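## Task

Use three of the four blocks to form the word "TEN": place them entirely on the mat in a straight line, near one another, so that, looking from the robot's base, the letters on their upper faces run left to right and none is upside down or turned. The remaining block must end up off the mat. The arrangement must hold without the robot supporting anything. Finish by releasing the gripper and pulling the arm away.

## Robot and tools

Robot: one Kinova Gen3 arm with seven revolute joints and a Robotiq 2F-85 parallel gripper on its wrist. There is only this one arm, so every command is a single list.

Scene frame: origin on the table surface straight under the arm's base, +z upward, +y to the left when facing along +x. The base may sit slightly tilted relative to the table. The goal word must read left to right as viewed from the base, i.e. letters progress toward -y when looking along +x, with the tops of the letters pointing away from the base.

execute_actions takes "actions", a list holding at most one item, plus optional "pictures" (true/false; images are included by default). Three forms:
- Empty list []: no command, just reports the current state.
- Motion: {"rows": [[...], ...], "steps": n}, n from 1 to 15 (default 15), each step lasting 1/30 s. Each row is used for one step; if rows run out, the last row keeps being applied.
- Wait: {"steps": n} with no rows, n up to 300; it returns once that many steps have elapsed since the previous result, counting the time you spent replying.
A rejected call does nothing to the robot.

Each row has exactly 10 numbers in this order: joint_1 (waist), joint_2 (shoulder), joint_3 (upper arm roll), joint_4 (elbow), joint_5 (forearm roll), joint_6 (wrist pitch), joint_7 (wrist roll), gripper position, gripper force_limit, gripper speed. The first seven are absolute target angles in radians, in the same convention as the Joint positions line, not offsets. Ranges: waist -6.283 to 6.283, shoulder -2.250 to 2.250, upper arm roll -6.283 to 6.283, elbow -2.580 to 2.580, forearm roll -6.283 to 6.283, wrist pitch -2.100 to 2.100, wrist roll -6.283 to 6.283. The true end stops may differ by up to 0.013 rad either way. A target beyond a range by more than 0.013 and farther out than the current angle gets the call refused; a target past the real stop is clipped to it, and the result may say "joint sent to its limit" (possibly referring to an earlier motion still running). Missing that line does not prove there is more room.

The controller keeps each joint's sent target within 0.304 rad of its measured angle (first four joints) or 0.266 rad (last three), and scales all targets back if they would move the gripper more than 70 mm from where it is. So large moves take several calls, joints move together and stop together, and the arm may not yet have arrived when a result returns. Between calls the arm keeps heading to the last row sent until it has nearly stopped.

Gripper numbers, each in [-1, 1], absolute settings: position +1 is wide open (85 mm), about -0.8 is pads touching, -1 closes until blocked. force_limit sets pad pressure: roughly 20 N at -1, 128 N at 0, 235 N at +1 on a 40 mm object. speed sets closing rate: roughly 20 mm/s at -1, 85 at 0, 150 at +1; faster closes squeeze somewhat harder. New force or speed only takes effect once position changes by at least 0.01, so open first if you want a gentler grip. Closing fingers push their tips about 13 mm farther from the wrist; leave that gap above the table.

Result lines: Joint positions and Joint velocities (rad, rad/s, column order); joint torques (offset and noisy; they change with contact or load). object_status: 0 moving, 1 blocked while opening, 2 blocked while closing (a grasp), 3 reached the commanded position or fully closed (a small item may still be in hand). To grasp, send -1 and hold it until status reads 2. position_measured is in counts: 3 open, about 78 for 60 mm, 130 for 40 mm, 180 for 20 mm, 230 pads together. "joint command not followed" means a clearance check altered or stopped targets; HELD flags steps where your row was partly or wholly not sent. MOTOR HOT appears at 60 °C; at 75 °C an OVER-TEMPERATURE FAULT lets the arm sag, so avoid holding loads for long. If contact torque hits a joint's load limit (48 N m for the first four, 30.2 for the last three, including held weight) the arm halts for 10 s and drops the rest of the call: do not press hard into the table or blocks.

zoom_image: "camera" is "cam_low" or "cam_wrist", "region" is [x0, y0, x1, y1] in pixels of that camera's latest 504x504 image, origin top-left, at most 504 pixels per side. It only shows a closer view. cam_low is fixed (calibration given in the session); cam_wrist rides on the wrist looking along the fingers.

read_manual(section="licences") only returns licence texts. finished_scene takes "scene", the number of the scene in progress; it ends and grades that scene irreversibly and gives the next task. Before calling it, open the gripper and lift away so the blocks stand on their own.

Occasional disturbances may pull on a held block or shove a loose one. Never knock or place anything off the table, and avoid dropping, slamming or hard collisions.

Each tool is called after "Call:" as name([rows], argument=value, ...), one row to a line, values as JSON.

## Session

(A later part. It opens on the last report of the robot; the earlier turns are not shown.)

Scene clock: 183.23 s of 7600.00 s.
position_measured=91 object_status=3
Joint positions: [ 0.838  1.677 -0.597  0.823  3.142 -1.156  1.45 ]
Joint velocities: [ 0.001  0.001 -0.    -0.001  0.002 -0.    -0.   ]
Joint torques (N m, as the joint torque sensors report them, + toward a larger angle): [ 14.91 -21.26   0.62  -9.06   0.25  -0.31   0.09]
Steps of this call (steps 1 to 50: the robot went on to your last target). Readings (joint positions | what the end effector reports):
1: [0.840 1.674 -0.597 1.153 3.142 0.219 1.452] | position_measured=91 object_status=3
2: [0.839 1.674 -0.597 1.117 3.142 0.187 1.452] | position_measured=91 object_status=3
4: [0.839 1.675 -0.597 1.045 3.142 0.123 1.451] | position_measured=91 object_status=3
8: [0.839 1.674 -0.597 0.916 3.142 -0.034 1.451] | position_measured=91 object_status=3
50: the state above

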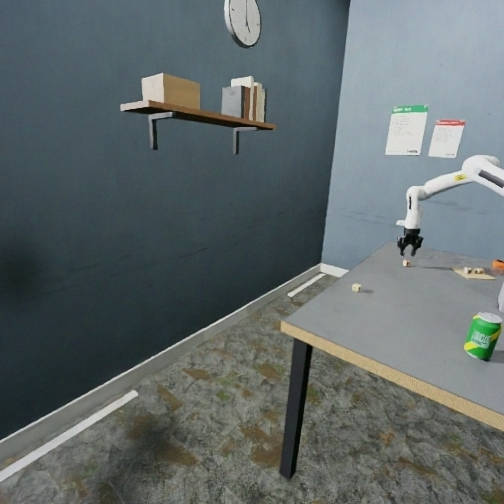

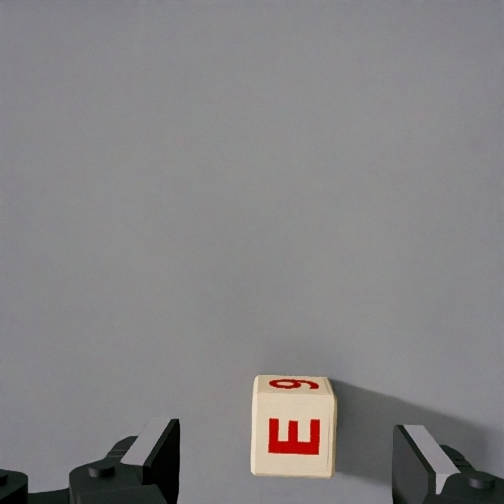

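Call:
execute_actions([
  {"rows":[[0.821,1.7015,-0.599,0.828,3.1416,-1.133,1.45,0.3,-0.5,0],[0.821,1.7015,-0.599,0.828,3.1416,-1.133,1.45,0.3,-0.5,0],[0.821,1.7015,-0.599,0.828,3.1416,-1.133,1.45,0.3,-0.5,0],[0.8037,1.7264,-0.6016,0.831,3.1416,-1.099,1.45,0.3,-0.5,0]],"steps":10},
], pictures=false)

Call:
execute_actions([
  {"rows":[[0.8037,1.7264,-0.6016,0.831,3.1416,-1.099,1.45,-1,-0.7,0]]},
], pictures=false)

Call:
execute_actions([
  {"steps":5},
], pictures=false)

Call:
execute_actions([
  {"rows":[[0.86,1.64,-0.595,0.81,3.1416,-1.2,1.45,-1,-0.7,0],[0.86,1.64,-0.595,0.81,3.1416,-1.2,1.45,-1,-0.7,0],[0.86,1.64,-0.595,0.81,3.1416,-1.2,1.45,-1,-0.7,0],[0.86,1.64,-0.595,0.81,3.1416,-1.2,1.45,-1,-0.7,0],[0.86,1.64,-0.595,0.81,3.1416,-1.2,1.45,-1,-0.7,0],[1.1,1.6,-0.45,1.07,3.1416,-1.07,0.8,-1,-0.7,0]]},
], pictures=false)

Call:
execute_actions([
  {"rows":[[1.1,1.6,-0.45,1.07,3.1416,-1.07,0.8,-1,-0.7,0],[1.1,1.6,-0.45,1.07,3.1416,-1.07,0.8,-1,-0.7,0],[1.1,1.6,-0.45,1.07,3.1416,-1.07,0.8,-1,-0.7,0],[1.33,1.617,-0.299,1.328,3.1416,-0.915,0.183,-1,-0.7,0]]},
], pictures=false)

Call:
execute_actions([
  {"steps":10},
], pictures=false)

Call:
execute_actions([
  {"rows":[[1.314,1.672,-0.301,1.34,3.1416,-0.853,0.183,-1,-0.7,0]]},
], pictures=false)

Call:
execute_actions([
  {"steps":8},
])

Call:
zoom_image(camera="cam_low", region=[434, 230, 504, 290])

Scene clock: 191.33 s of 7600.00 s.
position_measured=91 object_status=3
Joint positions: [ 0.805  1.725 -0.602  0.832  3.142 -1.1    1.45 ]
Joint velocities: [-0.007  0.008  0.001 -0.015 -0.001  0.016 -0.   ]
Joint torques (N m, as the joint torque sensors report them, + toward a larger angle): [ 14.82 -21.24   0.13  -8.95   0.2   -0.4    0.19]
Steps of this call (steps 1 to 15: the robot went on to your last target; steps 16 to 90: nothing new was sent; then 4.77 s passed at rest; steps 91 to 100: all 10 steps of this action). Readings (joint positions | what the end effector reports):
91: [0.837 1.678 -0.597 0.823 3.142 -1.155 1.450] | position_measured=91 object_status=3
92: [0.833 1.683 -0.597 0.822 3.142 -1.150 1.450] | position_measured=91 object_status=3
94: [0.823 1.699 -0.599 0.826 3.142 -1.136 1.450] | position_measured=91 object_status=3
98: [0.805 1.724 -0.602 0.832 3.142 -1.102 1.450] | position_measured=91 object_status=3
100: the state above

Scene clock: 191.83 s of 7600.00 s.
position_measured=169 object_status=0
Joint positions: [ 0.804  1.726 -0.602  0.831  3.142 -1.099  1.45 ]
Joint velocities: [-0.002  0.002 -0.     0.004  0.001  0.    -0.   ]
Joint torques (N m, as the joint torque sensors report them, + toward a larger angle): [ 15.15 -20.99   0.57  -8.77   0.36  -0.17   0.06]
Steps of this call (steps 1 to 15: all 15 steps of this action). Readings (joint positions | what the end effector reports):
1: [0.804 1.726 -0.602 0.832 3.142 -1.099 1.450] | position_measured=91 object_status=0
2: [0.804 1.726 -0.602 0.831 3.142 -1.099 1.450] | position_measured=92 object_status=0
4: [0.804 1.726 -0.602 0.831 3.142 -1.099 1.450] | position_measured=103 object_status=0
8: [0.804 1.726 -0.602 0.831 3.142 -1.099 1.450] | position_measured=131 object_status=0
15: the state above

Scene clock: 192.00 s of 7600.00 s.
position_measured=169 object_status=2
Joint positions: [ 0.804  1.726 -0.602  0.831  3.142 -1.099  1.45 ]
Joint velocities: [ 0.001 -0.002  0.    -0.003 -0.001  0.     0.001]
Joint torques (N m, as the joint torque sensors report them, + toward a larger angle): [ 14.85 -20.65   0.71  -8.32   0.46  -0.41   0.19]
Steps of this call (steps 1 to 5: the robot went on to your last target). Readings (joint positions | what the end effector reports):
1: [0.804 1.726 -0.602 0.831 3.142 -1.099 1.450] | position_measured=169 object_status=0
2: [0.804 1.726 -0.602 0.831 3.142 -1.099 1.450] | position_measured=169 object_status=0
4: [0.804 1.726 -0.602 0.831 3.142 -1.099 1.450] | position_measured=169 object_status=2
5: the state above

Scene clock: 192.50 s of 7600.00 s.
position_measured=169 object_status=2
Joint positions: [ 1.022  1.615 -0.5    0.974  3.142 -1.117  1.232]
Joint velocities: [ 0.475 -0.08   0.362  0.601  0.015  0.295 -1.208]
Joint torques (N m, as the joint torque sensors report them, + toward a larger angle): [  9.   -20.86  -0.85  -8.48  -0.17   0.06  -0.07]
Steps of this call (steps 1 to 15: all 15 steps of this action). Readings (joint positions | what the end effector reports):
1: [0.805 1.725 -0.602 0.831 3.142 -1.100 1.450] | position_measured=169 object_status=2
2: [0.808 1.720 -0.601 0.831 3.142 -1.106 1.450] | position_measured=169 object_status=2
4: [0.827 1.692 -0.599 0.827 3.142 -1.138 1.450] | position_measured=169 object_status=2
8: [0.885 1.643 -0.591 0.822 3.139 -1.186 1.437] | position_measured=169 object_status=2
15: the state above

Scene clock: 193.00 s of 7600.00 s.
position_measured=169 object_status=2
Joint positions: [ 1.271  1.615 -0.335  1.261  3.142 -0.954  0.72 ]
Joint velocities: [ 0.373  0.03   0.275  0.448  0.003  0.26  -1.213]
Joint torques (N m, as the joint torque sensors report them, + toward a larger angle): [  5.55 -23.2   -1.25  -8.94  -0.09   0.01  -0.15]
Steps of this call (steps 1 to 15: all 15 steps of this action). Readings (joint positions | what the end effector reports):
1: [1.037 1.613 -0.489 0.992 3.142 -1.107 1.191] | position_measured=169 object_status=2
2: [1.049 1.611 -0.480 1.008 3.142 -1.100 1.150] | position_measured=169 object_status=2
4: [1.068 1.608 -0.468 1.032 3.142 -1.088 1.069] | position_measured=169 object_status=2
8: [1.141 1.607 -0.427 1.113 3.141 -1.043 0.960] | position_measured=169 object_status=2
15: the state above

Scene clock: 193.33 s of 7600.00 s.
position_measured=169 object_status=2
Joint positions: [ 1.324  1.617 -0.302  1.323  3.142 -0.918  0.313]
Joint velocities: [ 0.054 -0.     0.026  0.053 -0.002  0.032 -1.216]
Joint torques (N m, as the joint torque sensors report them, + toward a larger angle): [  6.16 -20.65   0.33  -7.83   0.48   0.06   0.08]
Steps of this call (steps 1 to 10: the robot went on to your last target). Readings (joint positions | what the end effector reports):
1: [1.282 1.615 -0.327 1.275 3.142 -0.946 0.679] | position_measured=169 object_status=2
2: [1.292 1.616 -0.321 1.286 3.142 -0.940 0.638] | position_measured=169 object_status=2
4: [1.305 1.617 -0.312 1.303 3.142 -0.930 0.557] | position_measured=169 object_status=2
8: [1.320 1.617 -0.304 1.319 3.142 -0.921 0.395] | position_measured=169 object_status=2
10: the state above

Scene clock: 193.83 s of 7600.00 s.
position_measured=169 object_status=2
Joint positions: [ 1.314  1.672 -0.301  1.34   3.142 -0.853  0.183]
Joint velocities: [-0.001  0.002  0.    -0.001 -0.    -0.     0.001]
Joint torques (N m, as the joint torque sensors report them, + toward a larger angle): [  6.56 -21.13   0.54  -7.88   0.48  -0.07   0.23]
Steps of this call (steps 1 to 15: all 15 steps of this action). Readings (joint positions | what the end effector reports):
1: [1.325 1.617 -0.301 1.325 3.142 -0.917 0.273] | position_measured=169 object_status=2
2: [1.325 1.620 -0.300 1.327 3.142 -0.913 0.236] | position_measured=169 object_status=2
4: [1.321 1.642 -0.300 1.332 3.142 -0.889 0.193] | position_measured=169 object_status=2
8: [1.314 1.670 -0.301 1.341 3.142 -0.854 0.183] | position_measured=169 object_status=2
15: the state above

Scene clock: 194.10 s of 7600.00 s.
position_measured=169 object_status=2
Joint positions: [ 1.314  1.672 -0.301  1.34   3.142 -0.853  0.183]
Joint velocities: [ 0.     0.001 -0.     0.002  0.002  0.    -0.001]
Joint torques (N m, as the joint torque sensors report them, + toward a larger angle): [  6.48 -21.06   1.2   -7.91   0.74  -0.26   0.05]
Steps of this call (steps 1 to 8: the robot went on to your last target). Readings (joint positions | what the end effector reports):
1: [1.314 1.672 -0.301 1.340 3.142 -0.853 0.183] | position_measured=169 object_status=2
2: [1.314 1.672 -0.301 1.340 3.142 -0.853 0.183] | position_measured=169 object_status=2
4: [1.314 1.672 -0.301 1.340 3.142 -0.853 0.183] | position_measured=169 object_status=2
8: the state above

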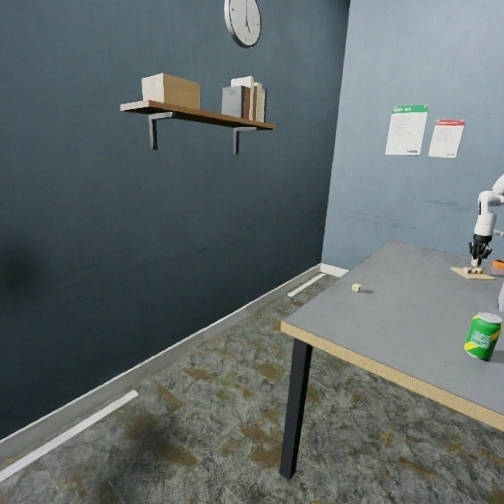

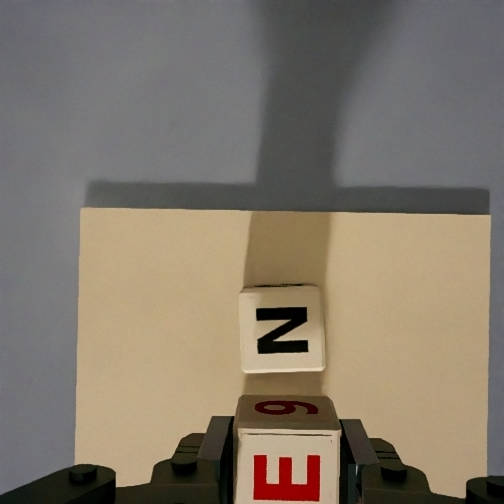

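Region (434, 230, 504, 290) of cam_low's 504x504 image, scaled by 7.200, with more detail than that image has; it fills the top 432 rows of this view, and the rest is white.

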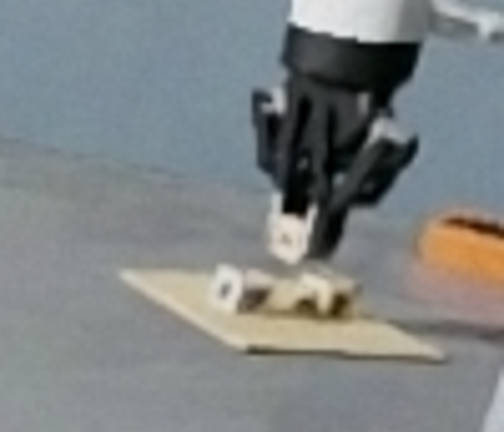

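Call:
execute_actions([
  {"rows":[[1.309,1.688,-0.302,1.342,3.1416,-0.832,0.183,-1,-0.7,0],[1.309,1.688,-0.302,1.342,3.1416,-0.832,0.183,-1,-0.7,0],[1.304,1.704,-0.303,1.344,3.1416,-0.813,0.183,-1,-0.7,0],[1.304,1.704,-0.303,1.344,3.1416,-0.813,0.183,-1,-0.7,0],[1.299,1.72,-0.304,1.345,3.1416,-0.795,0.183,-1,-0.7,0],[1.299,1.72,-0.304,1.345,3.1416,-0.795,0.183,-1,-0.7,0],[1.296,1.728,-0.3043,1.345,3.1416,-0.786,0.183,-1,-0.7,0],[1.296,1.728,-0.3043,1.345,3.1416,-0.786,0.183,-1,-0.7,0],[1.294,1.734,-0.3046,1.345,3.1416,-0.7795,0.183,-1,-0.7,0],[1.294,1.734,-0.3046,1.345,3.1416,-0.7795,0.183,-1,-0.7,0],[1.2925,1.739,-0.305,1.345,3.1416,-0.774,0.183,-1,-0.7,0]]},
], pictures=false)

Call:
execute_actions([
  {"steps":6},
])

Scene clock: 198.97 s of 7600.00 s.
position_measured=169 object_status=2
Joint positions: [ 1.293  1.738 -0.305  1.345  3.142 -0.774  0.183]
Joint velocities: [-0.005  0.011 -0.    -0.004  0.     0.01  -0.   ]
Joint torques (N m, as the joint torque sensors report them, + toward a larger angle): [  6.26 -21.28   0.76  -6.87   0.73  -0.13   0.  ]
Steps of this call (steps 1 to 15: the robot went on to your last target; steps 16 to 90: nothing new was sent; then 1.37 s passed at rest; steps 91 to 105: all 15 steps of this action). Readings (joint positions | what the end effector reports):
91: [1.314 1.673 -0.301 1.340 3.142 -0.852 0.183] | position_measured=169 object_status=2
92: [1.312 1.678 -0.301 1.340 3.142 -0.846 0.183] | position_measured=169 object_status=2
94: [1.308 1.692 -0.302 1.342 3.142 -0.829 0.183] | position_measured=169 object_status=2
98: [1.299 1.720 -0.304 1.345 3.142 -0.796 0.183] | position_measured=169 object_status=2
105: the state above

Scene clock: 199.17 s of 7600.00 s.
position_measured=169 object_status=2
Joint positions: [ 1.293  1.739 -0.305  1.345  3.142 -0.774  0.183]
Joint velocities: [ 0.001 -0.     0.    -0.003  0.001 -0.001 -0.001]
Joint torques (N m, as the joint torque sensors report them, + toward a larger angle): [  6.94 -20.96   0.56  -6.95   0.55  -0.57  -0.17]
Steps of this call (steps 1 to 6: the robot went on to your last target). Readings (joint positions | what the end effector reports):
1: [1.293 1.738 -0.305 1.345 3.142 -0.774 0.183] | position_measured=169 object_status=2
2: [1.293 1.738 -0.305 1.345 3.142 -0.774 0.183] | position_measured=169 object_status=2
4: [1.293 1.739 -0.305 1.345 3.142 -0.774 0.183] | position_measured=169 object_status=2
6: the state above

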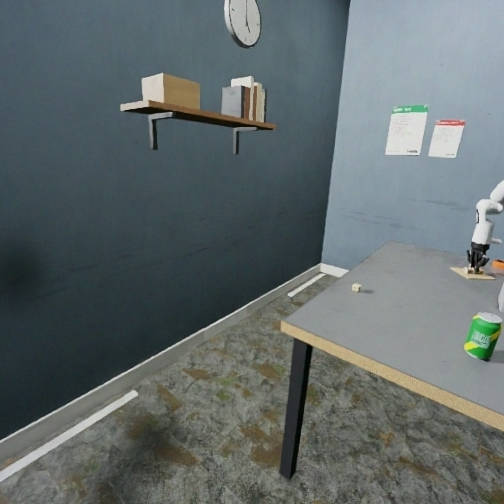

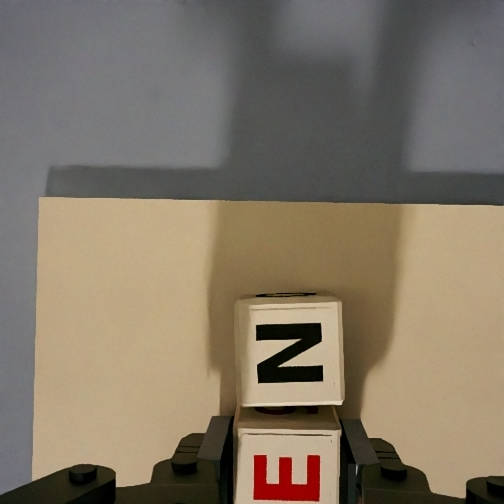

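Call:
execute_actions([
  {"rows":[[1.2915,1.7425,-0.305,1.345,3.1416,-0.77,0.183,-1,-0.7,0],[1.2915,1.7425,-0.305,1.345,3.1416,-0.77,0.183,-1,-0.7,0],[1.2915,1.7425,-0.305,1.345,3.1416,-0.77,0.183,-1,-0.7,0],[1.2915,1.7425,-0.305,1.345,3.1416,-0.77,0.183,-1,-0.7,0],[1.2915,1.7425,-0.305,1.345,3.1416,-0.77,0.183,-1,-0.7,0],[1.2915,1.7425,-0.305,1.345,3.1416,-0.77,0.183,0.3,-0.5,0]],"steps":13},
], pictures=false)

Call:
execute_actions([
  {"rows":[[1.33,1.617,-0.299,1.328,3.1416,-0.915,0.183,0.3,-0.5,0],[1.33,1.617,-0.299,1.328,3.1416,-0.915,0.183,0.3,-0.5,0],[1.33,1.617,-0.299,1.328,3.1416,-0.915,0.183,0.3,-0.5,0],[1.33,1.617,-0.299,1.328,3.1416,-0.915,0.183,0.3,-0.5,0],[1.33,1.617,-0.299,1.328,3.1416,-0.915,0.183,0.3,-0.5,0],[1.33,1.617,-0.299,1.328,3.1416,-0.915,0.183,0.3,-0.5,0],[1.31,1.49,-0.35,1.3,3.1416,-1.04,0.183,0.3,-0.5,0]]},
], pictures=false)

Call:
execute_actions([
  {"steps":10},
])

Scene clock: 205.33 s of 7600.00 s.
position_measured=129 object_status=0
Joint positions: [ 1.292  1.742 -0.305  1.345  3.142 -0.77   0.183]
Joint velocities: [-0.001  0.005  0.    -0.     0.    -0.     0.   ]
Joint torques (N m, as the joint torque sensors report them, + toward a larger angle): [  6.76 -21.65   1.08  -6.84   0.33  -0.34   0.06]
Steps of this call (steps 1 to 15: the robot went on to your last target; steps 16 to 90: nothing new was sent; then 2.73 s passed at rest; steps 91 to 103: all 13 steps of this action). Readings (joint positions | what the end effector reports):
91: [1.292 1.739 -0.305 1.345 3.142 -0.773 0.183] | position_measured=169 object_status=2
92: [1.292 1.740 -0.305 1.345 3.142 -0.773 0.183] | position_measured=169 object_status=2
94: [1.292 1.739 -0.305 1.345 3.142 -0.771 0.183] | position_measured=169 object_status=2
98: [1.292 1.740 -0.305 1.345 3.142 -0.770 0.183] | position_measured=163 object_status=0
103: the state above

Scene clock: 205.83 s of 7600.00 s.
position_measured=91 object_status=3
Joint positions: [ 1.311  1.498 -0.35   1.3    3.141 -1.034  0.183]
Joint velocities: [-0.019 -0.167 -0.098 -0.045 -0.004 -0.193 -0.   ]
Joint torques (N m, as the joint torque sensors report them, + toward a larger angle): [  8.61 -13.71   2.97  -6.91   0.91  -0.1    0.06]
Steps of this call (steps 1 to 15: all 15 steps of this action). Readings (joint positions | what the end effector reports):
1: [1.292 1.741 -0.305 1.345 3.142 -0.771 0.183] | position_measured=121 object_status=0
2: [1.294 1.736 -0.305 1.345 3.142 -0.776 0.183] | position_measured=114 object_status=0
4: [1.302 1.709 -0.304 1.343 3.142 -0.805 0.183] | position_measured=100 object_status=0
8: [1.322 1.623 -0.300 1.328 3.142 -0.903 0.183] | position_measured=92 object_status=0
15: the state above

Scene clock: 206.17 s of 7600.00 s.
position_measured=91 object_status=3
Joint positions: [ 1.31   1.49  -0.35   1.3    3.142 -1.04   0.183]
Joint velocities: [ 0.    -0.003 -0.    -0.001  0.     0.    -0.   ]
Joint torques (N m, as the joint torque sensors report them, + toward a larger angle): [  7.11 -19.84   1.01  -8.72   0.5   -0.08   0.15]
Steps of this call (steps 1 to 10: the robot went on to your last target). Readings (joint positions | what the end effector reports):
1: [1.310 1.495 -0.352 1.299 3.141 -1.038 0.183] | position_measured=91 object_status=3
2: [1.310 1.494 -0.352 1.299 3.141 -1.039 0.183] | position_measured=91 object_status=3
4: [1.310 1.492 -0.350 1.300 3.142 -1.040 0.183] | position_measured=91 object_status=3
8: [1.310 1.491 -0.350 1.300 3.142 -1.040 0.183] | position_measured=91 object_status=3
10: the state above

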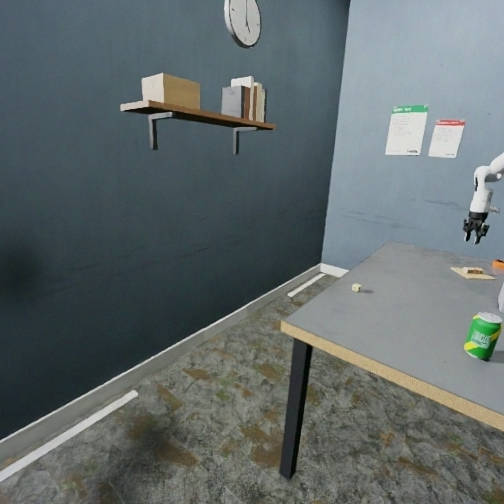

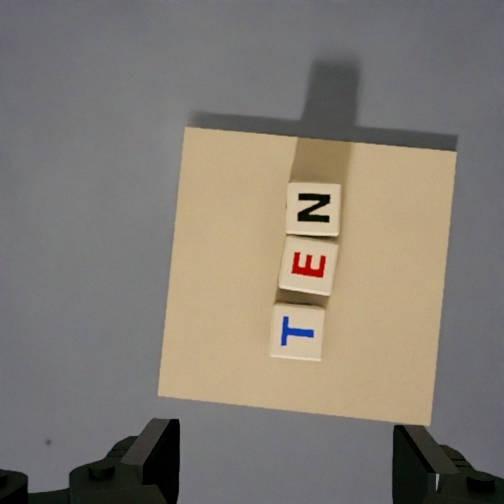

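Call:
finished_scene(scene=2)

The scene is finished: the task was done.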